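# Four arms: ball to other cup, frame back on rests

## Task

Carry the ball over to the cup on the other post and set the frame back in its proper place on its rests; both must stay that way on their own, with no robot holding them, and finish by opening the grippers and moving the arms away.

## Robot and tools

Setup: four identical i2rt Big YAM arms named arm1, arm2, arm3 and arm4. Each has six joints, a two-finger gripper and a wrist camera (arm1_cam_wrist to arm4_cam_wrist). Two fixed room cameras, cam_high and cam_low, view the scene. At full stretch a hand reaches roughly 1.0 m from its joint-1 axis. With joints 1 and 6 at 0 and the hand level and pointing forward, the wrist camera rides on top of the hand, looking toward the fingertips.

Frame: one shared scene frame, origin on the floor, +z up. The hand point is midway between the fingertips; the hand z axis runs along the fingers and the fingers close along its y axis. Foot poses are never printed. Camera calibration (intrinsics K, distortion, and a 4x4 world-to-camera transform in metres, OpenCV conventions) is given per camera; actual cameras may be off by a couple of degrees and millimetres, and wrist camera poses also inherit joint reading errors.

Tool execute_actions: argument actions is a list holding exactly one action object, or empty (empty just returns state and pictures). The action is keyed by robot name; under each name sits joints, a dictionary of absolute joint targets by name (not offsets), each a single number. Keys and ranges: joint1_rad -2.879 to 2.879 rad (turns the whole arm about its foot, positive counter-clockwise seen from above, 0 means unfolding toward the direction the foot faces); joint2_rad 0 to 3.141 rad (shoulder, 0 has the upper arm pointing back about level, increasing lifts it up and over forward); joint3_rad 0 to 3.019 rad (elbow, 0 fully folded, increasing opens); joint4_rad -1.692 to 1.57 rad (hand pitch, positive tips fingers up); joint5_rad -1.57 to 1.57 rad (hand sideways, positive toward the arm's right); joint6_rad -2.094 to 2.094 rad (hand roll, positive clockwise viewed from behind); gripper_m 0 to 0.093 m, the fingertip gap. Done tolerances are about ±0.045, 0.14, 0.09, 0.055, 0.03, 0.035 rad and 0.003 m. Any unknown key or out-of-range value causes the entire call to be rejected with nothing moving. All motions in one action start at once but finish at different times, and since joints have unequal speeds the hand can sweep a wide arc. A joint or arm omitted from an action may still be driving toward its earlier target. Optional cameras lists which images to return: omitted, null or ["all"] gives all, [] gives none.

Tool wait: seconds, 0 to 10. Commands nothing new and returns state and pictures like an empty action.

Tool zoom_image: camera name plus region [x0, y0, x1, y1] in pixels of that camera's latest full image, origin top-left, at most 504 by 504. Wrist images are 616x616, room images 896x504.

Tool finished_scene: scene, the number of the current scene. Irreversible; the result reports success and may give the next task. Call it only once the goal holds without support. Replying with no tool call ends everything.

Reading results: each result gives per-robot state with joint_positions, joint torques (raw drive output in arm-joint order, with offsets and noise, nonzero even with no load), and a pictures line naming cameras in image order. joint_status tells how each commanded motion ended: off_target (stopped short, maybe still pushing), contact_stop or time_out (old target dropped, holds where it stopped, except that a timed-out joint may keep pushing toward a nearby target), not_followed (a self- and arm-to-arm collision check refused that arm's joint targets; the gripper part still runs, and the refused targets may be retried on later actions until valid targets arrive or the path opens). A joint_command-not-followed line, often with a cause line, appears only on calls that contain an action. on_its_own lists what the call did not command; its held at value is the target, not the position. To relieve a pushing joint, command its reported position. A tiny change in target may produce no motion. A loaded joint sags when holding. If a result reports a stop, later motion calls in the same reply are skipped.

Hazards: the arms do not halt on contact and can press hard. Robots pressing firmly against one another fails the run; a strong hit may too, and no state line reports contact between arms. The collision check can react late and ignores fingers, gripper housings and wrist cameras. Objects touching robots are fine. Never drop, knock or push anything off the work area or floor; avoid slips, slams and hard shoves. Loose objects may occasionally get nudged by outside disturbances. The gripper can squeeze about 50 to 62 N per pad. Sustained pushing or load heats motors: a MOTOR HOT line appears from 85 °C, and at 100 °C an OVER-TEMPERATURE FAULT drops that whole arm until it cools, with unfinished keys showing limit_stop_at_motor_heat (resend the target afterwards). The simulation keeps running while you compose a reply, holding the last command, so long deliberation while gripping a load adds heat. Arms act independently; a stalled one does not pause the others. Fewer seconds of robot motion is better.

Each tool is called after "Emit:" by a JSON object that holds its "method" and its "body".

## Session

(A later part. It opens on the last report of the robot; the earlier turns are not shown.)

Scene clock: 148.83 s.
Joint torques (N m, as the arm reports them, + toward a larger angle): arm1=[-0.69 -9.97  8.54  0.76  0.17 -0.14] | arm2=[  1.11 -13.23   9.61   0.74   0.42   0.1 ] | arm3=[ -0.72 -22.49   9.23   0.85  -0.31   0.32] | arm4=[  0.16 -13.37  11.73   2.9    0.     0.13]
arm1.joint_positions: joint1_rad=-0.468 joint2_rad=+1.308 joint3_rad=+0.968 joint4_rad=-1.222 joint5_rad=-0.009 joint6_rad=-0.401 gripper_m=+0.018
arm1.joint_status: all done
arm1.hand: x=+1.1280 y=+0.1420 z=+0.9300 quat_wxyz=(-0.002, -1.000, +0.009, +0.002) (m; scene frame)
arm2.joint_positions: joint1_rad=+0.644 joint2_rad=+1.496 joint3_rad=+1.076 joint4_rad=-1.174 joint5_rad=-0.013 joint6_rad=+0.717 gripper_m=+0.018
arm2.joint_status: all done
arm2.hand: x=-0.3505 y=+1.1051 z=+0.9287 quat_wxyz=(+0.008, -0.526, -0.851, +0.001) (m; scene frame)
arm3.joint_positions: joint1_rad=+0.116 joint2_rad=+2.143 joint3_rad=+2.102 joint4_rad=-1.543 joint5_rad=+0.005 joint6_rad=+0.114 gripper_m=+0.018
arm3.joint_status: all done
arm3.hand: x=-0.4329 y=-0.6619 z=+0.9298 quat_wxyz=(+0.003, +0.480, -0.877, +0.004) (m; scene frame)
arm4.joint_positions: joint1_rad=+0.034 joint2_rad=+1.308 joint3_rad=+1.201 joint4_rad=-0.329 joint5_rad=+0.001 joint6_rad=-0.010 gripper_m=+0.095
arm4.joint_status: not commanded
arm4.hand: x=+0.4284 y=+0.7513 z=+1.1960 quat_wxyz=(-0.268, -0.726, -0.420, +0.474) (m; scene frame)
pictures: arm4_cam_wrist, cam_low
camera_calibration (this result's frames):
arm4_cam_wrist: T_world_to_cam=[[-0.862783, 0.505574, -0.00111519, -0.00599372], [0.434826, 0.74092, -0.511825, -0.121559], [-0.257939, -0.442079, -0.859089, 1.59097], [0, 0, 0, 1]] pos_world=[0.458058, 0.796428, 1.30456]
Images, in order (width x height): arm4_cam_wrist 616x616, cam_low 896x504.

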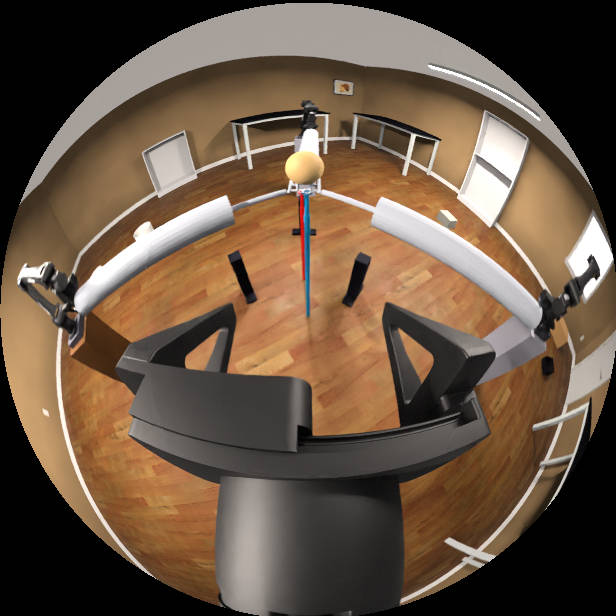

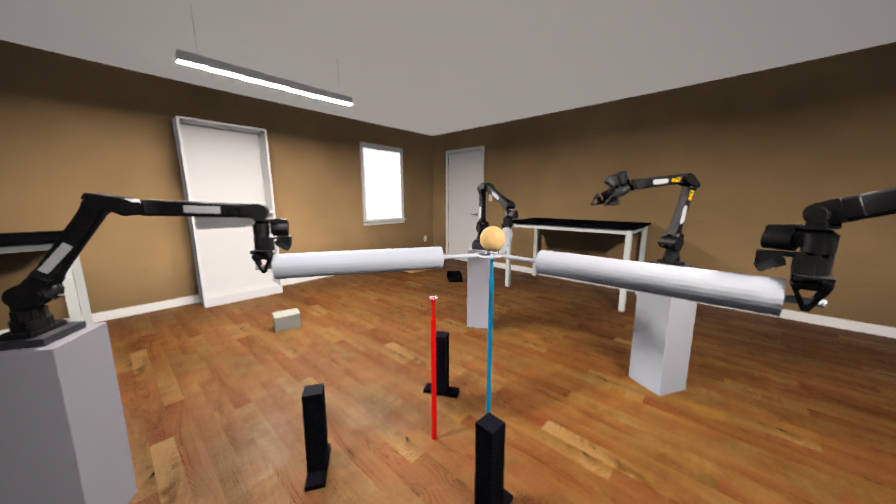

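Emit:
{"method": "execute_actions", "body": {"actions": [{"arm1":{"joints":{"joint1_rad":-0.482,"joint2_rad":1.331,"joint3_rad":0.946,"joint4_rad":-1.142,"joint6_rad":-0.414}},"arm2":{"joints":{"joint1_rad":0.659,"joint2_rad":1.495,"joint3_rad":1.038,"joint4_rad":-1.08,"joint6_rad":0.734}},"arm3":{"joints":{"joint1_rad":0.146,"joint2_rad":2.132,"joint3_rad":2.079,"joint4_rad":-1.47,"joint6_rad":0.14}}}], "cameras": ["cam_low","arm4_cam_wrist"]}}

Emit:
{"method": "zoom_image", "body": {"camera": "arm4_cam_wrist", "region": [250,130,370,250]}}

Emit:
{"method": "zoom_image", "body": {"camera": "cam_low", "region": [450,210,530,290]}}

Scene clock: 158.50 s.
Joint torques (N m, as the arm reports them, + toward a larger angle): arm1=[ -0.64 -10.58   8.15   0.69   0.15  -0.14] | arm2=[  0.98 -10.25   9.36   1.     0.43   0.11] | arm3=[ -0.24 -23.07   9.13   0.76  -0.31   0.31] | arm4=[  0.12 -13.37  11.73   2.89   0.     0.13]
arm1.joint_positions: joint1_rad=-0.473 joint2_rad=+1.347 joint3_rad=+0.933 joint4_rad=-1.148 joint5_rad=-0.008 joint6_rad=-0.407 gripper_m=+0.018
arm1.joint_status: all done
arm1.hand: x=+1.1244 y=+0.1460 z=+0.9049 quat_wxyz=(-0.002, -1.000, +0.009, +0.003) (m; scene frame)
arm2.joint_positions: joint1_rad=+0.650 joint2_rad=+1.509 joint3_rad=+1.020 joint4_rad=-1.096 joint5_rad=-0.013 joint6_rad=+0.722 gripper_m=+0.018
arm2.joint_status: all done
arm2.hand: x=-0.3538 y=+1.1086 z=+0.9043 quat_wxyz=(+0.003, -0.525, -0.851, +0.001) (m; scene frame)
arm3.joint_positions: joint1_rad=+0.124 joint2_rad=+2.152 joint3_rad=+2.047 joint4_rad=-1.475 joint5_rad=+0.006 joint6_rad=+0.121 gripper_m=+0.018
arm3.joint_status: all done
arm3.hand: x=-0.4366 y=-0.6580 z=+0.9030 quat_wxyz=(+0.001, +0.481, -0.877, +0.003) (m; scene frame)
arm4.joint_positions: joint1_rad=+0.034 joint2_rad=+1.308 joint3_rad=+1.201 joint4_rad=-0.329 joint5_rad=+0.001 joint6_rad=-0.010 gripper_m=+0.095
arm4.joint_status: not commanded
arm4.hand: x=+0.4284 y=+0.7513 z=+1.1960 quat_wxyz=(-0.268, -0.726, -0.420, +0.474) (m; scene frame)
pictures: arm4_cam_wrist, cam_low
camera_calibration (this result's frames):
arm4_cam_wrist: T_world_to_cam=[[-0.862783, 0.505574, -0.00111519, -0.00599372], [0.434826, 0.74092, -0.511825, -0.121559], [-0.257939, -0.442079, -0.859089, 1.59097], [0, 0, 0, 1]] pos_world=[0.458058, 0.796428, 1.30456]
Images, in order (width x height): arm4_cam_wrist 616x616, cam_low 896x504.

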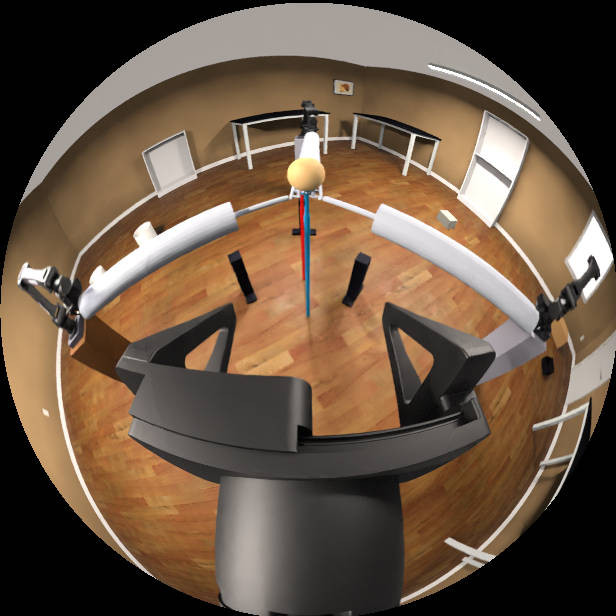

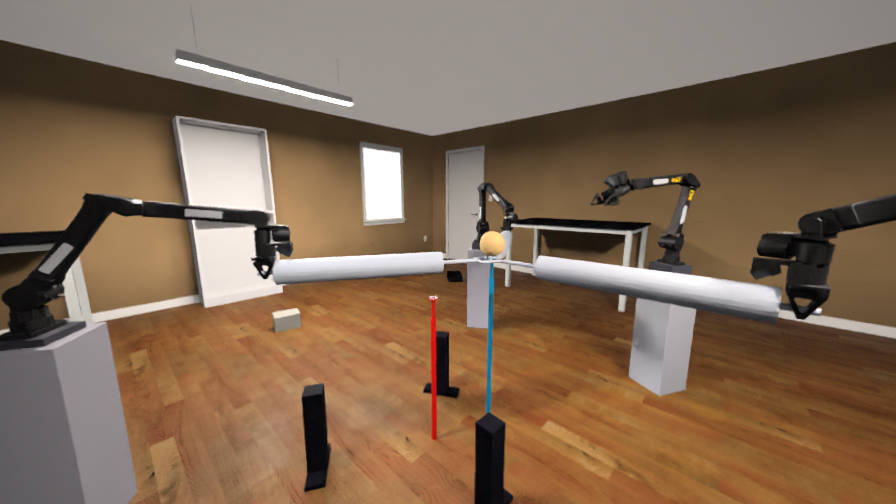

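Region (250, 130, 370, 250) of arm4_cam_wrist's 616x616 image, scaled by 4.200, with more detail than that image has.

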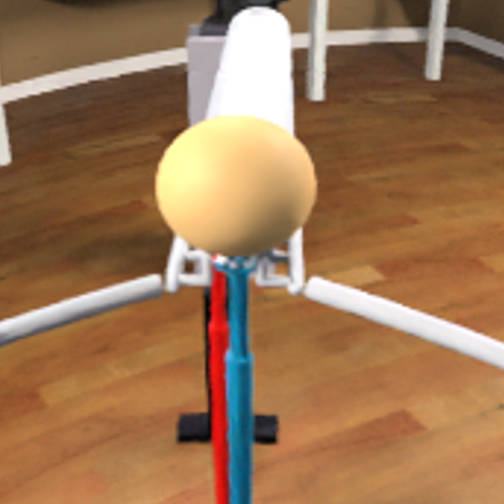

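Region (450, 210, 530, 290) of cam_low's 896x504 image, scaled by 6.300, with more detail than that image has.

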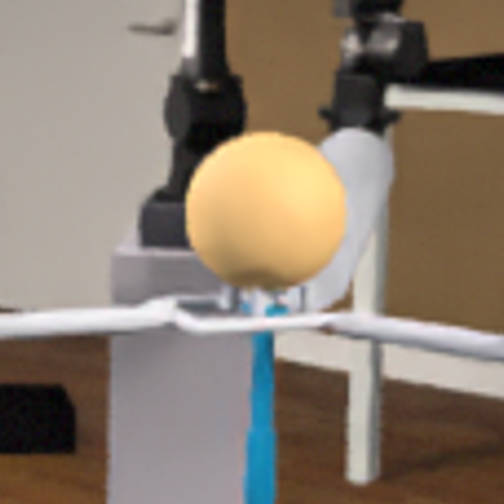

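Emit:
{"method": "execute_actions", "body": {"actions": [{"arm1":{"joints":{"joint2_rad":1.36,"joint3_rad":0.903,"joint4_rad":-1.068}},"arm2":{"joints":{"joint2_rad":1.531,"joint3_rad":1.002,"joint4_rad":-1.008}},"arm3":{"joints":{"joint2_rad":2.14,"joint3_rad":2.025,"joint4_rad":-1.408}}}], "cameras": []}}

Emit:
{"method": "execute_actions", "body": {"actions": [{"arm1":{"joints":{"joint2_rad":1.409,"joint3_rad":0.849,"joint4_rad":-0.965}},"arm2":{"joints":{"joint2_rad":1.588,"joint3_rad":0.958,"joint4_rad":-0.907}},"arm3":{"joints":{"joint2_rad":2.159,"joint3_rad":1.962,"joint4_rad":-1.326}}}], "cameras": ["cam_low","arm4_cam_wrist"]}}

Emit:
{"method": "zoom_image", "body": {"camera": "arm4_cam_wrist", "region": [250,130,370,250]}}

Emit:
{"method": "zoom_image", "body": {"camera": "cam_low", "region": [410,210,530,310]}}

Scene clock: 165.57 s.
Joint torques (N m, as the arm reports them, + toward a larger angle): arm1=[-0.71 -9.95  7.65  1.04  0.14 -0.13] | arm2=[  1.07 -10.33   8.63   1.16   0.44   0.11] | arm3=[ -0.38 -22.46   8.69   0.93  -0.37   0.32] | arm4=[  0.15 -13.41  11.73   2.9    0.     0.13]
arm1.joint_positions: joint1_rad=-0.473 joint2_rad=+1.367 joint3_rad=+0.894 joint4_rad=-1.083 joint5_rad=-0.008 joint6_rad=-0.407 gripper_m=+0.018
arm1.joint_status: all done
arm1.hand: x=+1.1250 y=+0.1457 z=+0.8848 quat_wxyz=(-0.001, -1.000, +0.009, +0.005) (m; scene frame)
arm2.joint_positions: joint1_rad=+0.651 joint2_rad=+1.540 joint3_rad=+0.988 joint4_rad=-1.030 joint5_rad=-0.013 joint6_rad=+0.722 gripper_m=+0.018
arm2.joint_status: all done
arm2.hand: x=-0.3529 y=+1.1083 z=+0.8820 quat_wxyz=(+0.002, -0.525, -0.851, +0.000) (m; scene frame)
arm3.joint_positions: joint1_rad=+0.124 joint2_rad=+2.152 joint3_rad=+2.000 joint4_rad=-1.418 joint5_rad=+0.007 joint6_rad=+0.122 gripper_m=+0.018
arm3.joint_status: all done
arm3.hand: x=-0.4364 y=-0.6579 z=+0.8848 quat_wxyz=(-0.004, +0.480, -0.877, +0.001) (m; scene frame)
arm4.joint_positions: joint1_rad=+0.034 joint2_rad=+1.308 joint3_rad=+1.201 joint4_rad=-0.329 joint5_rad=+0.001 joint6_rad=-0.010 gripper_m=+0.095
arm4.joint_status: not commanded
arm4.hand: x=+0.4284 y=+0.7513 z=+1.1960 quat_wxyz=(-0.268, -0.726, -0.420, +0.474) (m; scene frame)
pictures: none
No camera images: the call's "cameras" was empty. Leave "cameras" out to get every camera's image.

Scene clock: 166.40 s.
Joint torques (N m, as the arm reports them, + toward a larger angle): arm1=[ -0.61 -10.41   7.18   0.95   0.18  -0.14] | arm2=[  1.03 -11.22   8.14   0.97   0.41   0.12] | arm3=[ -0.32 -22.52   8.63   0.76  -0.37   0.31] | arm4=[  0.14 -13.37  11.73   2.9    0.     0.13]
arm1.joint_positions: joint1_rad=-0.473 joint2_rad=+1.420 joint3_rad=+0.841 joint4_rad=-0.976 joint5_rad=-0.009 joint6_rad=-0.408 gripper_m=+0.018
arm1.joint_status: all done
arm1.hand: x=+1.1252 y=+0.1456 z=+0.8497 quat_wxyz=(-0.001, -1.000, +0.009, +0.006) (m; scene frame)
arm2.joint_positions: joint1_rad=+0.651 joint2_rad=+1.601 joint3_rad=+0.945 joint4_rad=-0.926 joint5_rad=-0.013 joint6_rad=+0.723 gripper_m=+0.018
arm2.joint_status: all done
arm2.hand: x=-0.3526 y=+1.1078 z=+0.8448 quat_wxyz=(+0.002, -0.525, -0.851, +0.000) (m; scene frame)
arm3.joint_positions: joint1_rad=+0.124 joint2_rad=+2.175 joint3_rad=+1.937 joint4_rad=-1.332 joint5_rad=+0.007 joint6_rad=+0.122 gripper_m=+0.018
arm3.joint_status: all done
arm3.hand: x=-0.4364 y=-0.6578 z=+0.8465 quat_wxyz=(-0.003, +0.480, -0.877, +0.001) (m; scene frame)
arm4.joint_positions: joint1_rad=+0.034 joint2_rad=+1.308 joint3_rad=+1.201 joint4_rad=-0.329 joint5_rad=+0.001 joint6_rad=-0.010 gripper_m=+0.095
arm4.joint_status: not commanded
arm4.hand: x=+0.4284 y=+0.7513 z=+1.1960 quat_wxyz=(-0.268, -0.726, -0.420, +0.474) (m; scene frame)
pictures: arm4_cam_wrist, cam_low
camera_calibration (this result's frames):
arm4_cam_wrist: T_world_to_cam=[[-0.862783, 0.505574, -0.00111519, -0.00599372], [0.434826, 0.74092, -0.511825, -0.121559], [-0.257939, -0.442079, -0.859089, 1.59097], [0, 0, 0, 1]] pos_world=[0.458058, 0.796428, 1.30456]
Images, in order (width x height): arm4_cam_wrist 616x616, cam_low 896x504.

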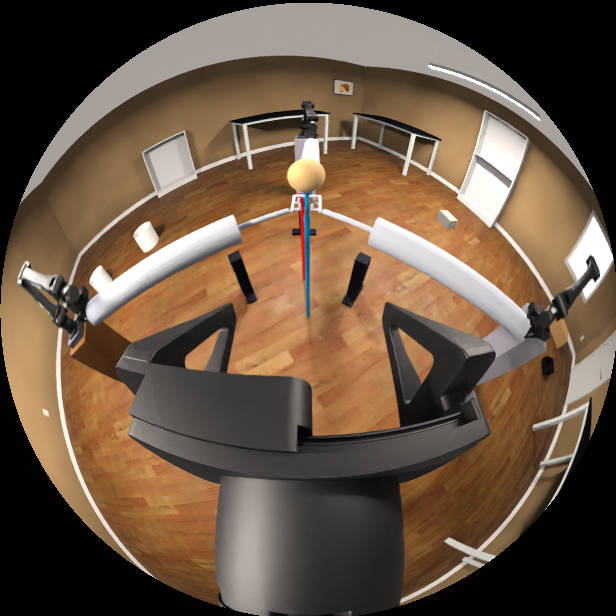

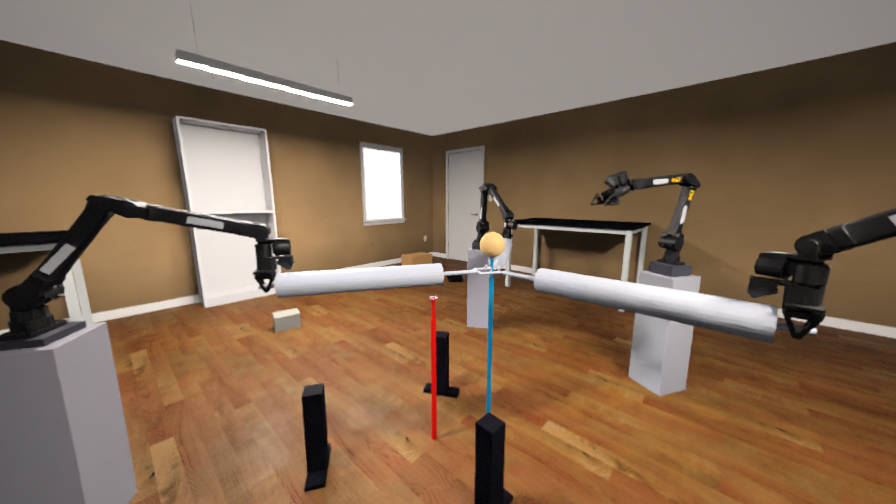

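Region (250, 130, 370, 250) of arm4_cam_wrist's 616x616 image, scaled by 4.200, with more detail than that image has.

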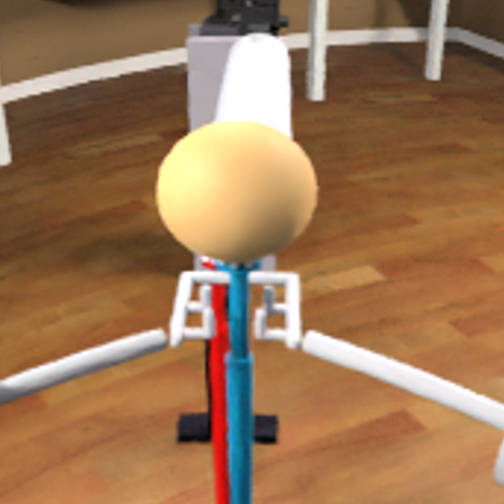

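Region (410, 210, 530, 310) of cam_low's 896x504 image, scaled by 4.200, with more detail than that image has.

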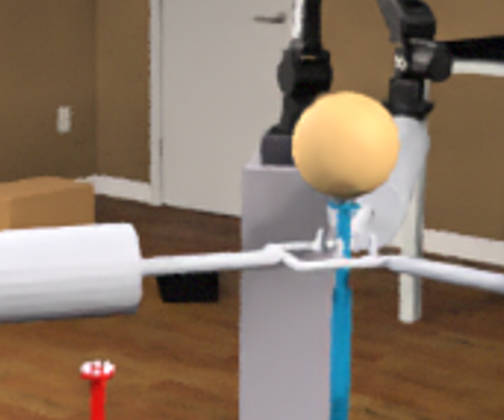

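Emit:
{"method": "execute_actions", "body": {"actions": [{"arm1":{"joints":{"joint1_rad":-0.303,"joint2_rad":1.434,"joint3_rad":0.91,"joint4_rad":-0.995,"joint6_rad":-0.232}},"arm2":{"joints":{"joint1_rad":0.495,"joint3_rad":0.953,"joint6_rad":0.566}},"arm3":{"joints":{"joint1_rad":0.14,"joint2_rad":1.975,"joint3_rad":1.68,"joint4_rad":-1.21}}}], "cameras": ["arm4_cam_wrist"]}}

Scene clock: 175.60 s.
Joint torques (N m, as the arm reports them, + toward a larger angle): arm1=[-0.21 -9.72 10.46  0.01 -0.08 -0.05] | arm2=[  0.08 -10.71   7.77   0.94   0.3   -0.08] | arm3=[ -0.97 -23.06   7.85   0.93  -0.25   0.28] | arm4=[  0.11 -13.35  11.73   2.9    0.     0.13]
arm1.joint_positions: joint1_rad=-0.300 joint2_rad=+1.432 joint3_rad=+0.858 joint4_rad=-0.981 joint5_rad=-0.003 joint6_rad=-0.234 gripper_m=+0.018
arm1.joint_status: all done
arm1.hand: x=+1.0996 y=+0.0899 z=+0.8509 quat_wxyz=(+0.001, -1.000, +0.009, +0.005) (m; scene frame)
arm2.joint_positions: joint1_rad=+0.500 joint2_rad=+1.601 joint3_rad=+0.943 joint4_rad=-0.922 joint5_rad=-0.010 joint6_rad=+0.573 gripper_m=+0.018
arm2.joint_status: all done
arm2.hand: x=-0.3790 y=+1.0529 z=+0.8452 quat_wxyz=(+0.000, -0.526, -0.851, +0.001) (m; scene frame)
arm3.joint_positions: joint1_rad=+0.126 joint2_rad=+2.023 joint3_rad=+1.662 joint4_rad=-1.220 joint5_rad=+0.004 joint6_rad=+0.126 gripper_m=+0.018
arm3.joint_status: all done
arm3.hand: x=-0.4647 y=-0.7119 z=+0.8395 quat_wxyz=(+0.002, +0.480, -0.877, +0.002) (m; scene frame)
arm4.joint_positions: joint1_rad=+0.034 joint2_rad=+1.308 joint3_rad=+1.201 joint4_rad=-0.329 joint5_rad=+0.001 joint6_rad=-0.010 gripper_m=+0.095
arm4.joint_status: not commanded
arm4.hand: x=+0.4284 y=+0.7513 z=+1.1960 quat_wxyz=(-0.268, -0.726, -0.420, +0.474) (m; scene frame)
pictures: arm4_cam_wrist
camera_calibration (this result's frames):
arm4_cam_wrist: T_world_to_cam=[[-0.862783, 0.505574, -0.00111519, -0.00599372], [0.434826, 0.74092, -0.511825, -0.121559], [-0.257939, -0.442079, -0.859089, 1.59097], [0, 0, 0, 1]] pos_world=[0.458058, 0.796428, 1.30456]
Images, in order (width x height): arm4_cam_wrist 616x616.

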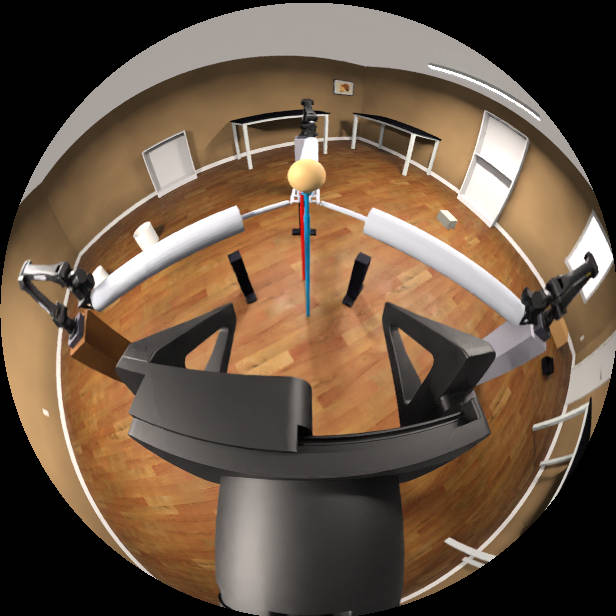

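Emit:
{"method": "execute_actions", "body": {"actions": [{"arm1":{"joints":{"joint1_rad":-0.119,"joint2_rad":1.483,"joint3_rad":0.975,"joint4_rad":-1.008,"joint6_rad":-0.043}},"arm2":{"joints":{"joint1_rad":0.317,"joint2_rad":1.61,"joint3_rad":1.04,"joint4_rad":-0.95,"joint6_rad":0.388}},"arm3":{"joints":{"joint2_rad":1.785,"joint3_rad":1.41,"joint4_rad":-1.125}}}], "cameras": []}}

Emit:
{"method": "execute_actions", "body": {"actions": [{"arm1":{"joints":{"joint1_rad":0.142,"joint2_rad":1.578,"joint3_rad":1.098,"joint4_rad":-1.03,"joint6_rad":0.218}},"arm2":{"joints":{"joint1_rad":0.096,"joint2_rad":1.707,"joint3_rad":1.195,"joint4_rad":-1.0,"joint6_rad":0.168}},"arm3":{"joints":{"joint2_rad":1.53,"joint3_rad":1.06,"joint4_rad":-1.03}}}], "cameras": []}}

Emit:
{"method": "execute_actions", "body": {"actions": [{"arm1":{"joints":{"joint1_rad":0.289,"joint2_rad":1.722,"joint3_rad":1.25,"joint4_rad":-1.045,"joint6_rad":0.366}},"arm2":{"joints":{"joint1_rad":-0.056,"joint2_rad":1.837,"joint3_rad":1.355,"joint4_rad":-1.035,"joint6_rad":0.015}},"arm3":{"joints":{"joint1_rad":0.107,"joint2_rad":1.35,"joint3_rad":0.80,"joint4_rad":-0.96,"joint6_rad":0.10}}}], "cameras": []}}

Emit:
{"method": "execute_actions", "body": {"actions": [{"arm1":{"joints":{"joint1_rad":0.408,"joint2_rad":1.872,"joint3_rad":1.446,"joint4_rad":-1.09,"joint6_rad":0.49}},"arm2":{"joints":{"joint1_rad":-0.177,"joint2_rad":1.993,"joint3_rad":1.573,"joint4_rad":-1.095,"joint6_rad":-0.108}},"arm3":{"joints":{"joint1_rad":0.085,"joint2_rad":1.135,"joint3_rad":0.568,"joint4_rad":-0.945,"joint6_rad":0.077}}}], "cameras": ["cam_high","arm4_cam_wrist"]}}

Scene clock: 191.73 s.
Joint torques (N m, as the arm reports them, + toward a larger angle): arm1=[ -0.54 -10.9   10.2    0.31   0.    -0.05] | arm2=[  0.43 -10.22  12.65   0.1    0.04  -0.04] | arm3=[ -1.47 -19.41   7.74   1.13  -0.15   0.23] | arm4=[  0.11 -13.34  11.73   2.9    0.     0.13]
arm1.joint_positions: joint1_rad=-0.112 joint2_rad=+1.483 joint3_rad=+0.928 joint4_rad=-1.002 joint5_rad=-0.004 joint6_rad=-0.046 gripper_m=+0.018
arm1.joint_status: all done
arm1.hand: x=+1.0663 y=+0.0242 z=+0.8553 quat_wxyz=(-0.002, -1.000, +0.009, +0.003) (m; scene frame)
arm2.joint_positions: joint1_rad=+0.318 joint2_rad=+1.611 joint3_rad=+0.977 joint4_rad=-0.940 joint5_rad=-0.003 joint6_rad=+0.392 gripper_m=+0.018
arm2.joint_status: all done
arm2.hand: x=-0.4145 y=+0.9859 z=+0.8526 quat_wxyz=(-0.003, -0.526, -0.850, +0.004) (m; scene frame)
arm3.joint_positions: joint1_rad=+0.132 joint2_rad=+1.824 joint3_rad=+1.391 joint4_rad=-1.138 joint5_rad=+0.002 joint6_rad=+0.131 gripper_m=+0.018
arm3.joint_status: all done
arm3.hand: x=-0.4999 y=-0.7774 z=+0.8522 quat_wxyz=(-0.001, +0.480, -0.877, -0.001) (m; scene frame)
arm4.joint_positions: joint1_rad=+0.034 joint2_rad=+1.308 joint3_rad=+1.201 joint4_rad=-0.329 joint5_rad=+0.001 joint6_rad=-0.010 gripper_m=+0.095
arm4.joint_status: not commanded
arm4.hand: x=+0.4284 y=+0.7513 z=+1.1960 quat_wxyz=(-0.268, -0.726, -0.420, +0.474) (m; scene frame)
pictures: none
No camera images: the call's "cameras" was empty. Leave "cameras" out to get every camera's image.

Scene clock: 192.83 s.
Joint torques (N m, as the arm reports them, + toward a larger angle): arm1=[ -0.22 -13.78   9.35   0.55   0.05  -0.06] | arm2=[  0.4  -12.9   12.29   0.36  -0.05  -0.08] | arm3=[ -1.56 -13.74   7.39   1.19  -0.22   0.2 ] | arm4=[  0.12 -13.38  11.72   2.91   0.     0.13]
arm1.joint_positions: joint1_rad=+0.146 joint2_rad=+1.590 joint3_rad=+1.064 joint4_rad=-1.031 joint5_rad=-0.005 joint6_rad=+0.217 gripper_m=+0.018
arm1.joint_status: all done
arm1.hand: x=+1.0272 y=-0.0836 z=+0.8588 quat_wxyz=(-0.004, -1.000, +0.011, +0.003) (m; scene frame)
arm2.joint_positions: joint1_rad=+0.099 joint2_rad=+1.726 joint3_rad=+1.138 joint4_rad=-1.000 joint5_rad=-0.002 joint6_rad=+0.178 gripper_m=+0.018
arm2.joint_status: all done
arm2.hand: x=-0.4517 y=+0.8850 z=+0.8565 quat_wxyz=(+0.003, -0.529, -0.849, +0.002) (m; scene frame)
arm3.joint_positions: joint1_rad=+0.132 joint2_rad=+1.558 joint3_rad=+1.043 joint4_rad=-1.045 joint5_rad=+0.004 joint6_rad=+0.135 gripper_m=+0.018
arm3.joint_status: all done
arm3.hand: x=-0.5459 y=-0.8764 z=+0.8540 quat_wxyz=(-0.007, +0.478, -0.878, -0.004) (m; scene frame)
arm4.joint_positions: joint1_rad=+0.034 joint2_rad=+1.308 joint3_rad=+1.201 joint4_rad=-0.329 joint5_rad=+0.001 joint6_rad=-0.010 gripper_m=+0.095
arm4.joint_status: not commanded
arm4.hand: x=+0.4284 y=+0.7513 z=+1.1960 quat_wxyz=(-0.268, -0.726, -0.420, +0.474) (m; scene frame)
pictures: none
No camera images: the call's "cameras" was empty. Leave "cameras" out to get every camera's image.

Scene clock: 193.83 s.
Joint torques (N m, as the arm reports them, + toward a larger angle): arm1=[ -0.43 -16.43   9.62   0.26  -0.03  -0.05] | arm2=[  0.61 -14.76  12.62   0.39  -0.11  -0.07] | arm3=[ -3.07 -10.     7.31   1.11  -0.17   0.  ] | arm4=[  0.11 -13.38  11.73   2.9    0.     0.13]
arm1.joint_positions: joint1_rad=+0.293 joint2_rad=+1.735 joint3_rad=+1.212 joint4_rad=-1.039 joint5_rad=-0.002 joint6_rad=+0.364 gripper_m=+0.018
arm1.joint_status: all done
arm1.hand: x=+0.9938 y=-0.1621 z=+0.8448 quat_wxyz=(-0.003, -1.000, +0.011, +0.000) (m; scene frame)
arm2.joint_positions: joint1_rad=-0.056 joint2_rad=+1.856 joint3_rad=+1.296 joint4_rad=-1.034 joint5_rad=+0.000 joint6_rad=+0.022 gripper_m=+0.018
arm2.joint_status: all done
arm2.hand: x=-0.4892 y=+0.8025 z=+0.8469 quat_wxyz=(+0.006, -0.528, -0.849, -0.001) (m; scene frame)
arm3.joint_positions: joint1_rad=+0.117 joint2_rad=+1.373 joint3_rad=+0.779 joint4_rad=-0.972 joint5_rad=+0.002 joint6_rad=+0.119 gripper_m=+0.018
arm3.joint_status: all done
arm3.hand: x=-0.5788 y=-0.9582 z=+0.8331 quat_wxyz=(-0.004, +0.479, -0.878, -0.003) (m; scene frame)
arm4.joint_positions: joint1_rad=+0.034 joint2_rad=+1.308 joint3_rad=+1.201 joint4_rad=-0.329 joint5_rad=+0.001 joint6_rad=-0.010 gripper_m=+0.095
arm4.joint_status: not commanded
arm4.hand: x=+0.4284 y=+0.7513 z=+1.1960 quat_wxyz=(-0.268, -0.726, -0.420, +0.474) (m; scene frame)
pictures: none
No camera images: the call's "cameras" was empty. Leave "cameras" out to get every camera's image.

Scene clock: 194.83 s.
Joint torques (N m, as the arm reports them, + toward a larger angle): arm1=[ -0.53 -19.13  10.05   0.08   0.    -0.02] | arm2=[  0.27 -16.85  13.94   0.17  -0.2   -0.09] | arm3=[-2.88 -6.17  7.63  0.8  -0.31  0.01] | arm4=[  0.11 -13.38  11.73   2.89   0.     0.13]
arm1.joint_positions: joint1_rad=+0.414 joint2_rad=+1.888 joint3_rad=+1.404 joint4_rad=-1.079 joint5_rad=-0.003 joint6_rad=+0.484 gripper_m=+0.018
arm1.joint_status: all done
arm1.hand: x=+0.9623 y=-0.2430 z=+0.8338 quat_wxyz=(-0.003, -1.000, +0.011, +0.000) (m; scene frame)
arm2.joint_positions: joint1_rad=-0.174 joint2_rad=+2.015 joint3_rad=+1.501 joint4_rad=-1.086 joint5_rad=+0.001 joint6_rad=-0.097 gripper_m=+0.018
arm2.joint_status: all done
arm2.hand: x=-0.5231 y=+0.7214 z=+0.8319 quat_wxyz=(+0.007, -0.528, -0.849, -0.003) (m; scene frame)
arm3.joint_positions: joint1_rad=+0.094 joint2_rad=+1.155 joint3_rad=+0.540 joint4_rad=-0.950 joint5_rad=+0.006 joint6_rad=+0.095 gripper_m=+0.018
arm3.joint_status: all done
arm3.hand: x=-0.6116 y=-1.0394 z=+0.8155 quat_wxyz=(-0.005, +0.479, -0.878, -0.001) (m; scene frame)
arm4.joint_positions: joint1_rad=+0.034 joint2_rad=+1.308 joint3_rad=+1.201 joint4_rad=-0.329 joint5_rad=+0.001 joint6_rad=-0.010 gripper_m=+0.095
arm4.joint_status: not commanded
arm4.hand: x=+0.4284 y=+0.7513 z=+1.1960 quat_wxyz=(-0.268, -0.726, -0.420, +0.474) (m; scene frame)
pictures: arm4_cam_wrist, cam_high
camera_calibration (this result's frames):
arm4_cam_wrist: T_world_to_cam=[[-0.862783, 0.505574, -0.00111519, -0.00599372], [0.434826, 0.74092, -0.511825, -0.121559], [-0.257939, -0.442079, -0.859089, 1.59097], [0, 0, 0, 1]] pos_world=[0.458058, 0.796428, 1.30456]
Images, in order (width x height): arm4_cam_wrist 616x616, cam_high 896x504.

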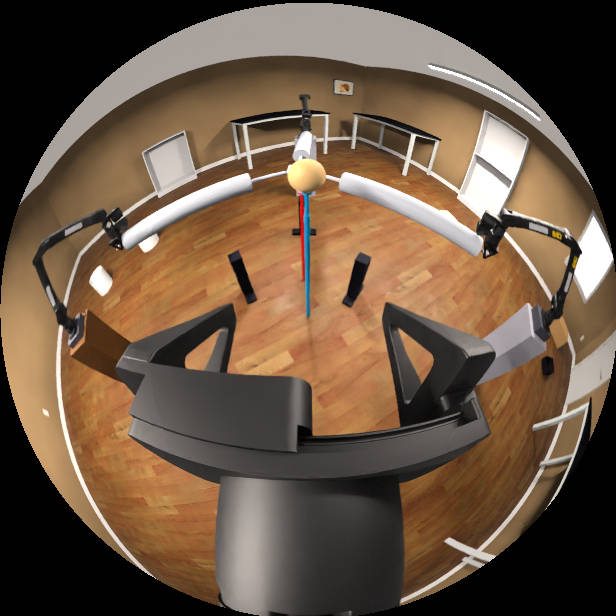

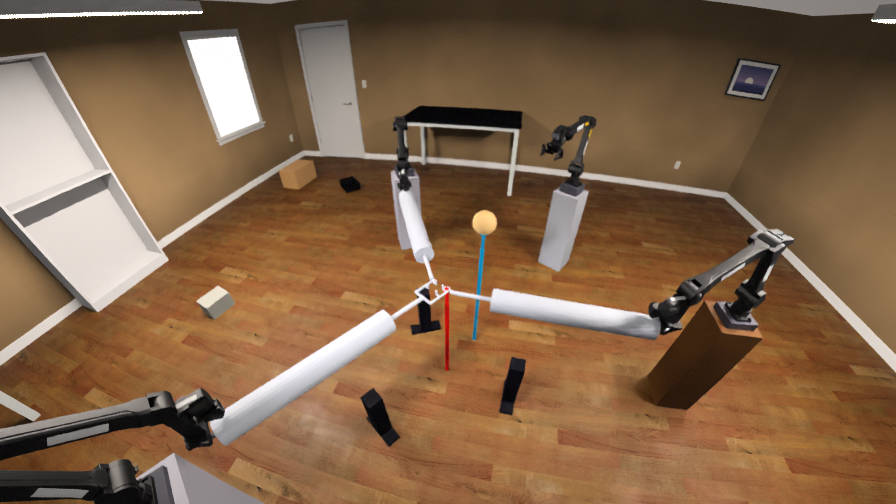

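Emit:
{"method": "execute_actions", "body": {"actions": [{"arm1":{"joints":{"joint1_rad":0.40,"joint2_rad":2.005,"joint3_rad":1.34,"joint4_rad":-0.87}},"arm2":{"joints":{"joint2_rad":2.12,"joint3_rad":1.485,"joint4_rad":-0.89}},"arm3":{"joints":{"joint1_rad":0.075,"joint2_rad":1.41,"joint3_rad":0.455,"joint4_rad":-0.57,"joint6_rad":0.068}}}], "cameras": []}}

Emit:
{"method": "execute_actions", "body": {"actions": [{"arm1":{"joints":{"joint2_rad":2.163,"joint3_rad":1.32,"joint4_rad":-0.69}},"arm2":{"joints":{"joint2_rad":2.272,"joint3_rad":1.475,"joint4_rad":-0.74}},"arm3":{"joints":{"joint2_rad":1.727,"joint3_rad":0.415,"joint4_rad":-0.22}}}], "cameras": []}}

Emit:
{"method": "execute_actions", "body": {"actions": [{"arm1":{"joints":{"joint2_rad":2.331,"joint3_rad":1.38,"joint4_rad":-0.556}},"arm2":{"joints":{"joint2_rad":2.433,"joint3_rad":1.55,"joint4_rad":-0.617}},"arm3":{"joints":{"joint2_rad":2.077,"joint3_rad":0.48,"joint4_rad":0.085}}}], "cameras": []}}

Emit:
{"method": "execute_actions", "body": {"actions": [{"arm1":{"joints":{"joint2_rad":2.508,"joint3_rad":1.45,"joint4_rad":-0.454}},"arm2":{"joints":{"joint2_rad":2.611,"joint3_rad":1.632,"joint4_rad":-0.523}},"arm3":{"joints":{"joint2_rad":2.388,"joint3_rad":0.583,"joint4_rad":0.282}}}], "cameras": ["cam_high"]}}

Scene clock: 206.33 s.
Joint torques (N m, as the arm reports them, + toward a larger angle): arm1=[ -0.58 -21.04   6.64   0.45   0.08   0.03] | arm2=[  0.67 -18.62   8.66   0.91  -0.39  -0.09] | arm3=[-2.98 -6.47  5.3   1.47 -0.23  0.01] | arm4=[  0.12 -13.37  11.73   2.89   0.     0.13]
arm1.joint_positions: joint1_rad=+0.409 joint2_rad=+2.034 joint3_rad=+1.332 joint4_rad=-0.870 joint5_rad=-0.005 joint6_rad=+0.479 gripper_m=+0.018
arm1.joint_status: all done
arm1.hand: x=+0.9631 y=-0.2401 z=+0.7346 quat_wxyz=(-0.002, -1.000, +0.011, -0.005) (m; scene frame)
arm2.joint_positions: joint1_rad=-0.176 joint2_rad=+2.162 joint3_rad=+1.462 joint4_rad=-0.907 joint5_rad=+0.007 joint6_rad=-0.100 gripper_m=+0.018
arm2.joint_status: all done
arm2.hand: x=-0.5245 y=+0.7184 z=+0.7375 quat_wxyz=(+0.012, -0.527, -0.850, -0.003) (m; scene frame)
arm3.joint_positions: joint1_rad=+0.085 joint2_rad=+1.414 joint3_rad=+0.435 joint4_rad=-0.590 joint5_rad=+0.003 joint6_rad=+0.085 gripper_m=+0.018
arm3.joint_status: all done
arm3.hand: x=-0.6105 y=-1.0408 z=+0.7295 quat_wxyz=(-0.003, +0.480, -0.878, -0.001) (m; scene frame)
arm4.joint_positions: joint1_rad=+0.034 joint2_rad=+1.308 joint3_rad=+1.201 joint4_rad=-0.329 joint5_rad=+0.001 joint6_rad=-0.010 gripper_m=+0.095
arm4.joint_status: not commanded
arm4.hand: x=+0.4284 y=+0.7513 z=+1.1960 quat_wxyz=(-0.268, -0.726, -0.420, +0.474) (m; scene frame)
pictures: none
No camera images: the call's "cameras" was empty. Leave "cameras" out to get every camera's image.

Scene clock: 207.33 s.
Joint torques (N m, as the arm reports them, + toward a larger angle): arm1=[ -0.23 -21.38   5.51   0.56   0.06   0.06] | arm2=[ -0.09 -18.75   7.48   0.6   -0.47  -0.07] | arm3=[-2.96 -8.19  2.38  1.55 -0.05  0.02] | arm4=[  0.1  -13.38  11.73   2.9   -0.01   0.13]
arm1.joint_positions: joint1_rad=+0.404 joint2_rad=+2.188 joint3_rad=+1.314 joint4_rad=-0.692 joint5_rad=-0.005 joint6_rad=+0.474 gripper_m=+0.018
arm1.joint_status: all done
arm1.hand: x=+0.9630 y=-0.2378 z=+0.6495 quat_wxyz=(-0.003, -1.000, +0.011, -0.002) (m; scene frame)
arm2.joint_positions: joint1_rad=-0.177 joint2_rad=+2.305 joint3_rad=+1.455 joint4_rad=-0.748 joint5_rad=+0.009 joint6_rad=-0.101 gripper_m=+0.018
arm2.joint_status: all done
arm2.hand: x=-0.5253 y=+0.7180 z=+0.6554 quat_wxyz=(+0.009, -0.527, -0.850, +0.001) (m; scene frame)
arm3.joint_positions: joint1_rad=+0.085 joint2_rad=+1.731 joint3_rad=+0.405 joint4_rad=-0.242 joint5_rad=-0.001 joint6_rad=+0.084 gripper_m=+0.018
arm3.joint_status: all done
arm3.hand: x=-0.6113 y=-1.0404 z=+0.6544 quat_wxyz=(-0.003, +0.480, -0.877, -0.004) (m; scene frame)
arm4.joint_positions: joint1_rad=+0.034 joint2_rad=+1.308 joint3_rad=+1.201 joint4_rad=-0.329 joint5_rad=+0.001 joint6_rad=-0.010 gripper_m=+0.095
arm4.joint_status: not commanded
arm4.hand: x=+0.4284 y=+0.7513 z=+1.1960 quat_wxyz=(-0.268, -0.726, -0.420, +0.474) (m; scene frame)
pictures: none
No camera images: the call's "cameras" was empty. Leave "cameras" out to get every camera's image.

Scene clock: 208.33 s.
Joint torques (N m, as the arm reports them, + toward a larger angle): arm1=[  0.07 -21.72   7.03   0.55  -0.01   0.13] | arm2=[  0.5  -19.25   9.36   0.74  -0.38  -0.05] | arm3=[ -3.   -10.26   0.95   1.97   0.     0.03] | arm4=[  0.12 -13.39  11.73   2.9    0.     0.13]
arm1.joint_positions: joint1_rad=+0.399 joint2_rad=+2.352 joint3_rad=+1.343 joint4_rad=-0.558 joint5_rad=-0.003 joint6_rad=+0.468 gripper_m=+0.018
arm1.joint_status: all done
arm1.hand: x=+0.9638 y=-0.2341 z=+0.5706 quat_wxyz=(-0.002, -1.000, +0.010, -0.002) (m; scene frame)
arm2.joint_positions: joint1_rad=-0.176 joint2_rad=+2.468 joint3_rad=+1.498 joint4_rad=-0.629 joint5_rad=+0.006 joint6_rad=-0.101 gripper_m=+0.018
arm2.joint_status: all done
arm2.hand: x=-0.5250 y=+0.7190 z=+0.5752 quat_wxyz=(+0.008, -0.526, -0.850, +0.000) (m; scene frame)
arm3.joint_positions: joint1_rad=+0.085 joint2_rad=+2.086 joint3_rad=+0.459 joint4_rad=+0.054 joint5_rad=-0.002 joint6_rad=+0.083 gripper_m=+0.018
arm3.joint_status: all done
arm3.hand: x=-0.6104 y=-1.0380 z=+0.5765 quat_wxyz=(+0.001, +0.480, -0.877, -0.002) (m; scene frame)
arm4.joint_positions: joint1_rad=+0.034 joint2_rad=+1.308 joint3_rad=+1.201 joint4_rad=-0.329 joint5_rad=+0.001 joint6_rad=-0.010 gripper_m=+0.095
arm4.joint_status: not commanded
arm4.hand: x=+0.4284 y=+0.7513 z=+1.1960 quat_wxyz=(-0.268, -0.726, -0.420, +0.474) (m; scene frame)
pictures: none
No camera images: the call's "cameras" was empty. Leave "cameras" out to get every camera's image.

Scene clock: 209.33 s.
Joint torques (N m, as the arm reports them, + toward a larger angle): arm1=[  0.41 -22.4    6.21   0.62  -0.09   0.17] | arm2=[  0.52 -19.85   8.32   0.88  -0.3   -0.07] | arm3=[ -2.88 -11.76  -1.04   1.99   0.03   0.04] | arm4=[  0.13 -13.41  11.73   2.9   -0.01   0.13]
arm1.joint_positions: joint1_rad=+0.395 joint2_rad=+2.529 joint3_rad=+1.415 joint4_rad=-0.458 joint5_rad=-0.001 joint6_rad=+0.464 gripper_m=+0.018
arm1.joint_status: all done
arm1.hand: x=+0.9651 y=-0.2310 z=+0.4921 quat_wxyz=(+0.000, -1.000, +0.010, -0.004) (m; scene frame)
arm2.joint_positions: joint1_rad=-0.173 joint2_rad=+2.645 joint3_rad=+1.585 joint4_rad=-0.537 joint5_rad=+0.004 joint6_rad=-0.101 gripper_m=+0.018
arm2.joint_status: all done
arm2.hand: x=-0.5237 y=+0.7202 z=+0.4943 quat_wxyz=(+0.007, -0.526, -0.851, -0.001) (m; scene frame)
arm3.joint_positions: joint1_rad=+0.085 joint2_rad=+2.400 joint3_rad=+0.572 joint4_rad=+0.251 joint5_rad=-0.003 joint6_rad=+0.083 gripper_m=+0.018
arm3.joint_status: all done
arm3.hand: x=-0.6092 y=-1.0350 z=+0.4982 quat_wxyz=(+0.002, +0.480, -0.877, -0.002) (m; scene frame)
arm4.joint_positions: joint1_rad=+0.034 joint2_rad=+1.308 joint3_rad=+1.201 joint4_rad=-0.329 joint5_rad=+0.001 joint6_rad=-0.010 gripper_m=+0.095
arm4.joint_status: not commanded
arm4.hand: x=+0.4284 y=+0.7513 z=+1.1960 quat_wxyz=(-0.268, -0.726, -0.420, +0.474) (m; scene frame)
pictures: cam_high
Images, in order (width x height): cam_high 896x504.

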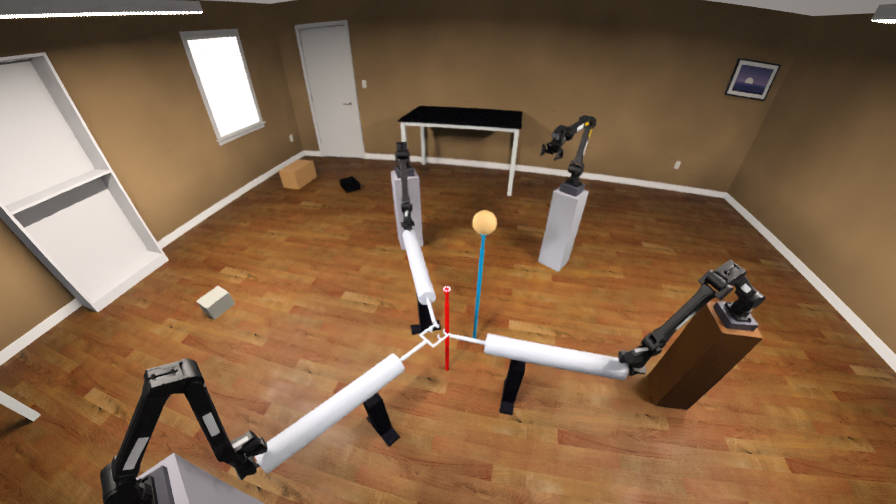

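Emit:
{"method": "execute_actions", "body": {"actions": [{"arm1":{"joints":{"joint1_rad":0.415,"joint2_rad":2.655,"joint3_rad":1.535,"joint4_rad":-0.39}},"arm2":{"joints":{"joint1_rad":-0.168,"joint2_rad":2.74,"joint3_rad":1.74,"joint4_rad":-0.50}},"arm3":{"joints":{"joint2_rad":2.605,"joint3_rad":0.68,"joint4_rad":0.395}}}], "cameras": ["cam_low"]}}

Scene clock: 215.30 s.
Joint torques (N m, as the arm reports them, + toward a larger angle): arm1=[  0.21 -22.12   5.5    0.8   -0.21   0.02] | arm2=[  0.66 -19.55   8.39   1.14  -0.23  -0.11] | arm3=[ -2.82 -12.31  -2.12   1.71   0.     0.03] | arm4=[  0.12 -13.39  11.71   2.9    0.     0.13]
arm1.joint_positions: joint1_rad=+0.409 joint2_rad=+2.671 joint3_rad=+1.505 joint4_rad=-0.398 joint5_rad=+0.001 joint6_rad=+0.480 gripper_m=+0.018
arm1.joint_status: all done
arm1.hand: x=+0.9658 y=-0.2390 z=+0.4330 quat_wxyz=(-0.001, -1.000, +0.011, +0.000) (m; scene frame)
arm2.joint_positions: joint1_rad=-0.170 joint2_rad=+2.769 joint3_rad=+1.690 joint4_rad=-0.521 joint5_rad=+0.002 joint6_rad=-0.096 gripper_m=+0.018
arm2.joint_status: all done
arm2.hand: x=-0.5198 y=+0.7153 z=+0.4451 quat_wxyz=(+0.007, -0.526, -0.850, -0.002) (m; scene frame)
arm3.joint_positions: joint1_rad=+0.085 joint2_rad=+2.616 joint3_rad=+0.674 joint4_rad=+0.370 joint5_rad=-0.002 joint6_rad=+0.083 gripper_m=+0.018
arm3.joint_status: all done
arm3.hand: x=-0.6108 y=-1.0381 z=+0.4370 quat_wxyz=(+0.000, +0.480, -0.877, -0.002) (m; scene frame)
arm4.joint_positions: joint1_rad=+0.034 joint2_rad=+1.308 joint3_rad=+1.201 joint4_rad=-0.329 joint5_rad=+0.001 joint6_rad=-0.010 gripper_m=+0.095
arm4.joint_status: not commanded
arm4.hand: x=+0.4284 y=+0.7513 z=+1.1960 quat_wxyz=(-0.268, -0.726, -0.420, +0.474) (m; scene frame)
pictures: cam_low
Images, in order (width x height): cam_low 896x504.

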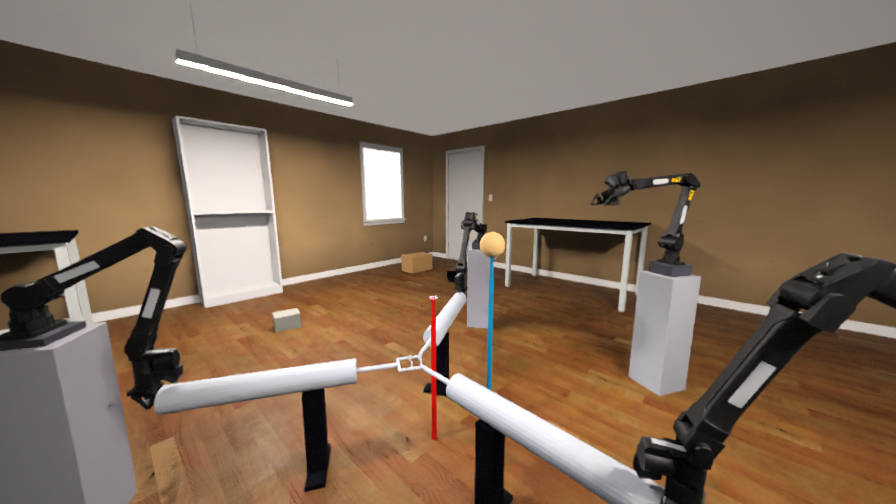

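Emit:
{"method": "execute_actions", "body": {"actions": [{"arm1":{"joints":{"joint2_rad":2.68,"joint3_rad":1.547,"joint4_rad":-0.38}},"arm2":{"joints":{"joint2_rad":2.765,"joint3_rad":1.755,"joint4_rad":-0.49}},"arm3":{"joints":{"joint2_rad":2.63,"joint3_rad":0.693}}}], "cameras": []}}

Emit:
{"method": "execute_actions", "body": {"actions": [{"arm1":{"joints":{"gripper_m":0.07}},"arm2":{"joints":{"gripper_m":0.07}},"arm3":{"joints":{"gripper_m":0.07}}}], "cameras": []}}

Emit:
{"method": "execute_actions", "body": {"actions": [{"arm1":{"joints":{"joint2_rad":2.25,"joint3_rad":1.2,"joint4_rad":-0.65}},"arm2":{"joints":{"joint2_rad":2.3,"joint3_rad":1.3,"joint4_rad":-0.7}},"arm3":{"joints":{"joint2_rad":2.25,"joint3_rad":0.45,"joint4_rad":0.1}}}], "cameras": []}}

Emit:
{"method": "execute_actions", "body": {"actions": [{"arm1":{"joints":{"joint2_rad":1.8,"joint4_rad":-1.0}},"arm2":{"joints":{"joint2_rad":1.85,"joint4_rad":-1.0}},"arm3":{"joints":{"joint2_rad":1.6,"joint4_rad":-0.6}}}], "cameras": ["cam_low","cam_high"]}}

Scene clock: 222.67 s.
Joint torques (N m, as the arm reports them, + toward a larger angle): arm1=[  0.39 -20.48   6.04   1.13  -0.14   0.02] | arm2=[  0.27 -18.6    8.9    1.38  -0.21  -0.12] | arm3=[ -2.91 -11.34  -1.94   1.6    0.     0.03] | arm4=[  0.12 -13.39  11.72   2.9    0.     0.13]
arm1.joint_positions: joint1_rad=+0.411 joint2_rad=+2.675 joint3_rad=+1.510 joint4_rad=-0.398 joint5_rad=+0.000 joint6_rad=+0.480 gripper_m=+0.018
arm1.joint_status: all done
arm1.hand: x=+0.9652 y=-0.2403 z=+0.4316 quat_wxyz=(-0.002, -1.000, +0.011, +0.000) (m; scene frame)
arm2.joint_positions: joint1_rad=-0.170 joint2_rad=+2.777 joint3_rad=+1.699 joint4_rad=-0.521 joint5_rad=+0.002 joint6_rad=-0.096 gripper_m=+0.018
arm2.joint_status: all done
arm2.hand: x=-0.5196 y=+0.7146 z=+0.4418 quat_wxyz=(+0.007, -0.526, -0.850, -0.002) (m; scene frame)
arm3.joint_positions: joint1_rad=+0.085 joint2_rad=+2.631 joint3_rad=+0.682 joint4_rad=+0.372 joint5_rad=-0.002 joint6_rad=+0.083 gripper_m=+0.018
arm3.joint_status: all done
arm3.hand: x=-0.6114 y=-1.0392 z=+0.4325 quat_wxyz=(+0.002, +0.480, -0.877, -0.001) (m; scene frame)
arm4.joint_positions: joint1_rad=+0.034 joint2_rad=+1.308 joint3_rad=+1.201 joint4_rad=-0.329 joint5_rad=+0.001 joint6_rad=-0.010 gripper_m=+0.095
arm4.joint_status: not commanded
arm4.hand: x=+0.4284 y=+0.7513 z=+1.1960 quat_wxyz=(-0.268, -0.726, -0.420, +0.474) (m; scene frame)
pictures: none
No camera images: the call's "cameras" was empty. Leave "cameras" out to get every camera's image.

Scene clock: 223.33 s.
Joint torques (N m, as the arm reports them, + toward a larger angle): arm1=[  0.37 -20.91   4.89   1.06  -0.14   0.  ] | arm2=[  0.63 -18.85   6.51   0.98  -0.22  -0.1 ] | arm3=[ -2.95 -11.54  -2.43   0.98  -0.02   0.04] | arm4=[  0.08 -13.4   11.72   2.9    0.     0.13]
arm1.joint_positions: joint1_rad=+0.411 joint2_rad=+2.675 joint3_rad=+1.528 joint4_rad=-0.395 joint5_rad=+0.000 joint6_rad=+0.481 gripper_m=+0.070
arm1.joint_status: all done
arm1.hand: x=+0.9548 y=-0.2454 z=+0.4344 quat_wxyz=(-0.007, -1.000, +0.011, +0.009) (m; scene frame)
arm2.joint_positions: joint1_rad=-0.170 joint2_rad=+2.777 joint3_rad=+1.732 joint4_rad=-0.504 joint5_rad=+0.002 joint6_rad=-0.097 gripper_m=+0.070
arm2.joint_status: all done
arm2.hand: x=-0.5112 y=+0.6929 z=+0.4482 quat_wxyz=(-0.012, -0.526, -0.851, +0.013) (m; scene frame)
arm3.joint_positions: joint1_rad=+0.085 joint2_rad=+2.631 joint3_rad=+0.692 joint4_rad=+0.386 joint5_rad=-0.002 joint6_rad=+0.082 gripper_m=+0.070
arm3.joint_status: all done
arm3.hand: x=-0.6072 y=-1.0313 z=+0.4313 quat_wxyz=(-0.008, +0.481, -0.877, -0.008) (m; scene frame)
arm4.joint_positions: joint1_rad=+0.034 joint2_rad=+1.308 joint3_rad=+1.201 joint4_rad=-0.329 joint5_rad=+0.001 joint6_rad=-0.010 gripper_m=+0.095
arm4.joint_status: not commanded
arm4.hand: x=+0.4284 y=+0.7513 z=+1.1960 quat_wxyz=(-0.268, -0.726, -0.420, +0.474) (m; scene frame)
pictures: none
No camera images: the call's "cameras" was empty. Leave "cameras" out to get every camera's image.

Scene clock: 224.67 s.
Joint torques (N m, as the arm reports them, + toward a larger angle): arm1=[  0.39 -16.61   3.91  -0.17  -0.14   0.  ] | arm2=[  0.53 -14.66   4.45  -0.11  -0.2   -0.09] | arm3=[ -2.92 -10.46  -1.92  -0.12  -0.01   0.04] | arm4=[  0.1  -13.34  11.73   2.89   0.     0.13]
arm1.joint_positions: joint1_rad=+0.411 joint2_rad=+2.229 joint3_rad=+1.203 joint4_rad=-0.637 joint5_rad=+0.000 joint6_rad=+0.482 gripper_m=+0.070
arm1.joint_status: all done
arm1.hand: x=+1.0185 y=-0.2134 z=+0.6058 quat_wxyz=(+0.021, -0.999, +0.011, -0.044) (m; scene frame)
arm2.joint_positions: joint1_rad=-0.170 joint2_rad=+2.290 joint3_rad=+1.301 joint4_rad=-0.687 joint5_rad=+0.002 joint6_rad=-0.098 gripper_m=+0.070
arm2.joint_status: all done
arm2.hand: x=-0.5439 y=+0.7798 z=+0.6284 quat_wxyz=(+0.038, -0.525, -0.850, -0.025) (m; scene frame)
arm3.joint_positions: joint1_rad=+0.085 joint2_rad=+2.262 joint3_rad=+0.452 joint4_rad=+0.108 joint5_rad=-0.002 joint6_rad=+0.082 gripper_m=+0.070
arm3.joint_status: all done
arm3.hand: x=-0.6348 y=-1.0841 z=+0.5411 quat_wxyz=(+0.054, +0.480, -0.875, +0.033) (m; scene frame)
arm4.joint_positions: joint1_rad=+0.034 joint2_rad=+1.308 joint3_rad=+1.201 joint4_rad=-0.329 joint5_rad=+0.001 joint6_rad=-0.010 gripper_m=+0.095
arm4.joint_status: not commanded
arm4.hand: x=+0.4284 y=+0.7513 z=+1.1960 quat_wxyz=(-0.268, -0.726, -0.420, +0.474) (m; scene frame)
pictures: none
No camera images: the call's "cameras" was empty. Leave "cameras" out to get every camera's image.

Scene clock: 226.03 s.
Joint torques (N m, as the arm reports them, + toward a larger angle): arm1=[  0.39 -13.85   7.31  -0.06  -0.14   0.  ] | arm2=[  0.36 -12.     8.84   0.06  -0.22  -0.09] | arm3=[-2.99 -8.09  2.61 -0.29 -0.01  0.04] | arm4=[  0.11 -13.37  11.73   2.9    0.     0.13]
arm1.joint_positions: joint1_rad=+0.411 joint2_rad=+1.778 joint3_rad=+1.190 joint4_rad=-0.985 joint5_rad=+0.000 joint6_rad=+0.482 gripper_m=+0.070
arm1.joint_status: all done
arm1.hand: x=+1.0163 y=-0.2137 z=+0.8180 quat_wxyz=(+0.000, -1.000, +0.011, -0.004) (m; scene frame)
arm2.joint_positions: joint1_rad=-0.170 joint2_rad=+1.832 joint3_rad=+1.287 joint4_rad=-0.985 joint5_rad=+0.002 joint6_rad=-0.098 gripper_m=+0.070
arm2.joint_status: all done
arm2.hand: x=-0.5388 y=+0.7687 z=+0.8567 quat_wxyz=(-0.020, -0.525, -0.851, +0.019) (m; scene frame)
arm3.joint_positions: joint1_rad=+0.085 joint2_rad=+1.613 joint3_rad=+0.451 joint4_rad=-0.592 joint5_rad=-0.002 joint6_rad=+0.082 gripper_m=+0.070
arm3.joint_status: all done
arm3.hand: x=-0.6255 y=-1.0672 z=+0.6909 quat_wxyz=(+0.076, +0.479, -0.873, +0.048) (m; scene frame)
arm4.joint_positions: joint1_rad=+0.034 joint2_rad=+1.308 joint3_rad=+1.201 joint4_rad=-0.329 joint5_rad=+0.001 joint6_rad=-0.010 gripper_m=+0.095
arm4.joint_status: not commanded
arm4.hand: x=+0.4284 y=+0.7513 z=+1.1960 quat_wxyz=(-0.268, -0.726, -0.420, +0.474) (m; scene frame)
pictures: cam_high, cam_low
Images, in order (width x height): cam_high 896x504, cam_low 896x504.

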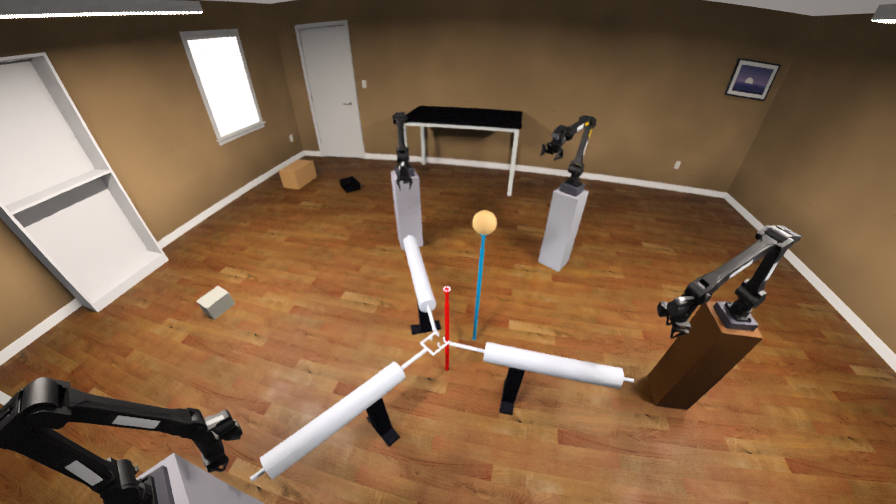

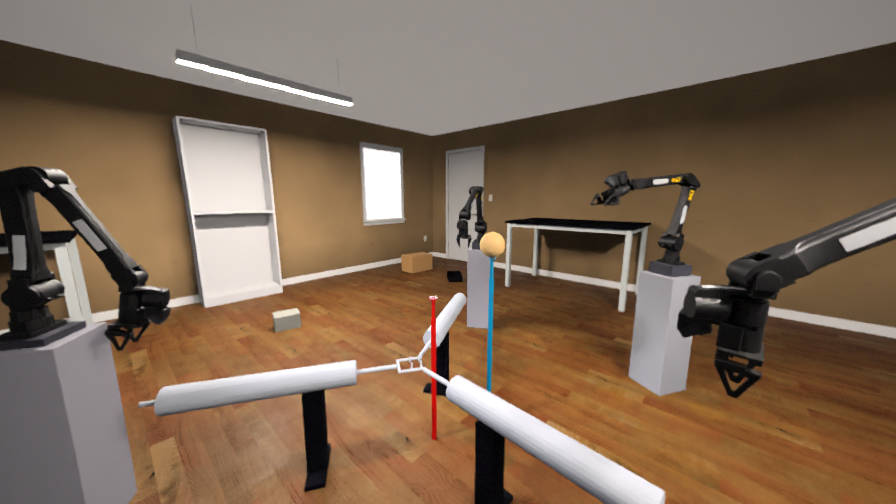

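Emit:
{"method": "finished_scene", "body": {"scene": 2}}

The scene is finished: the task was done.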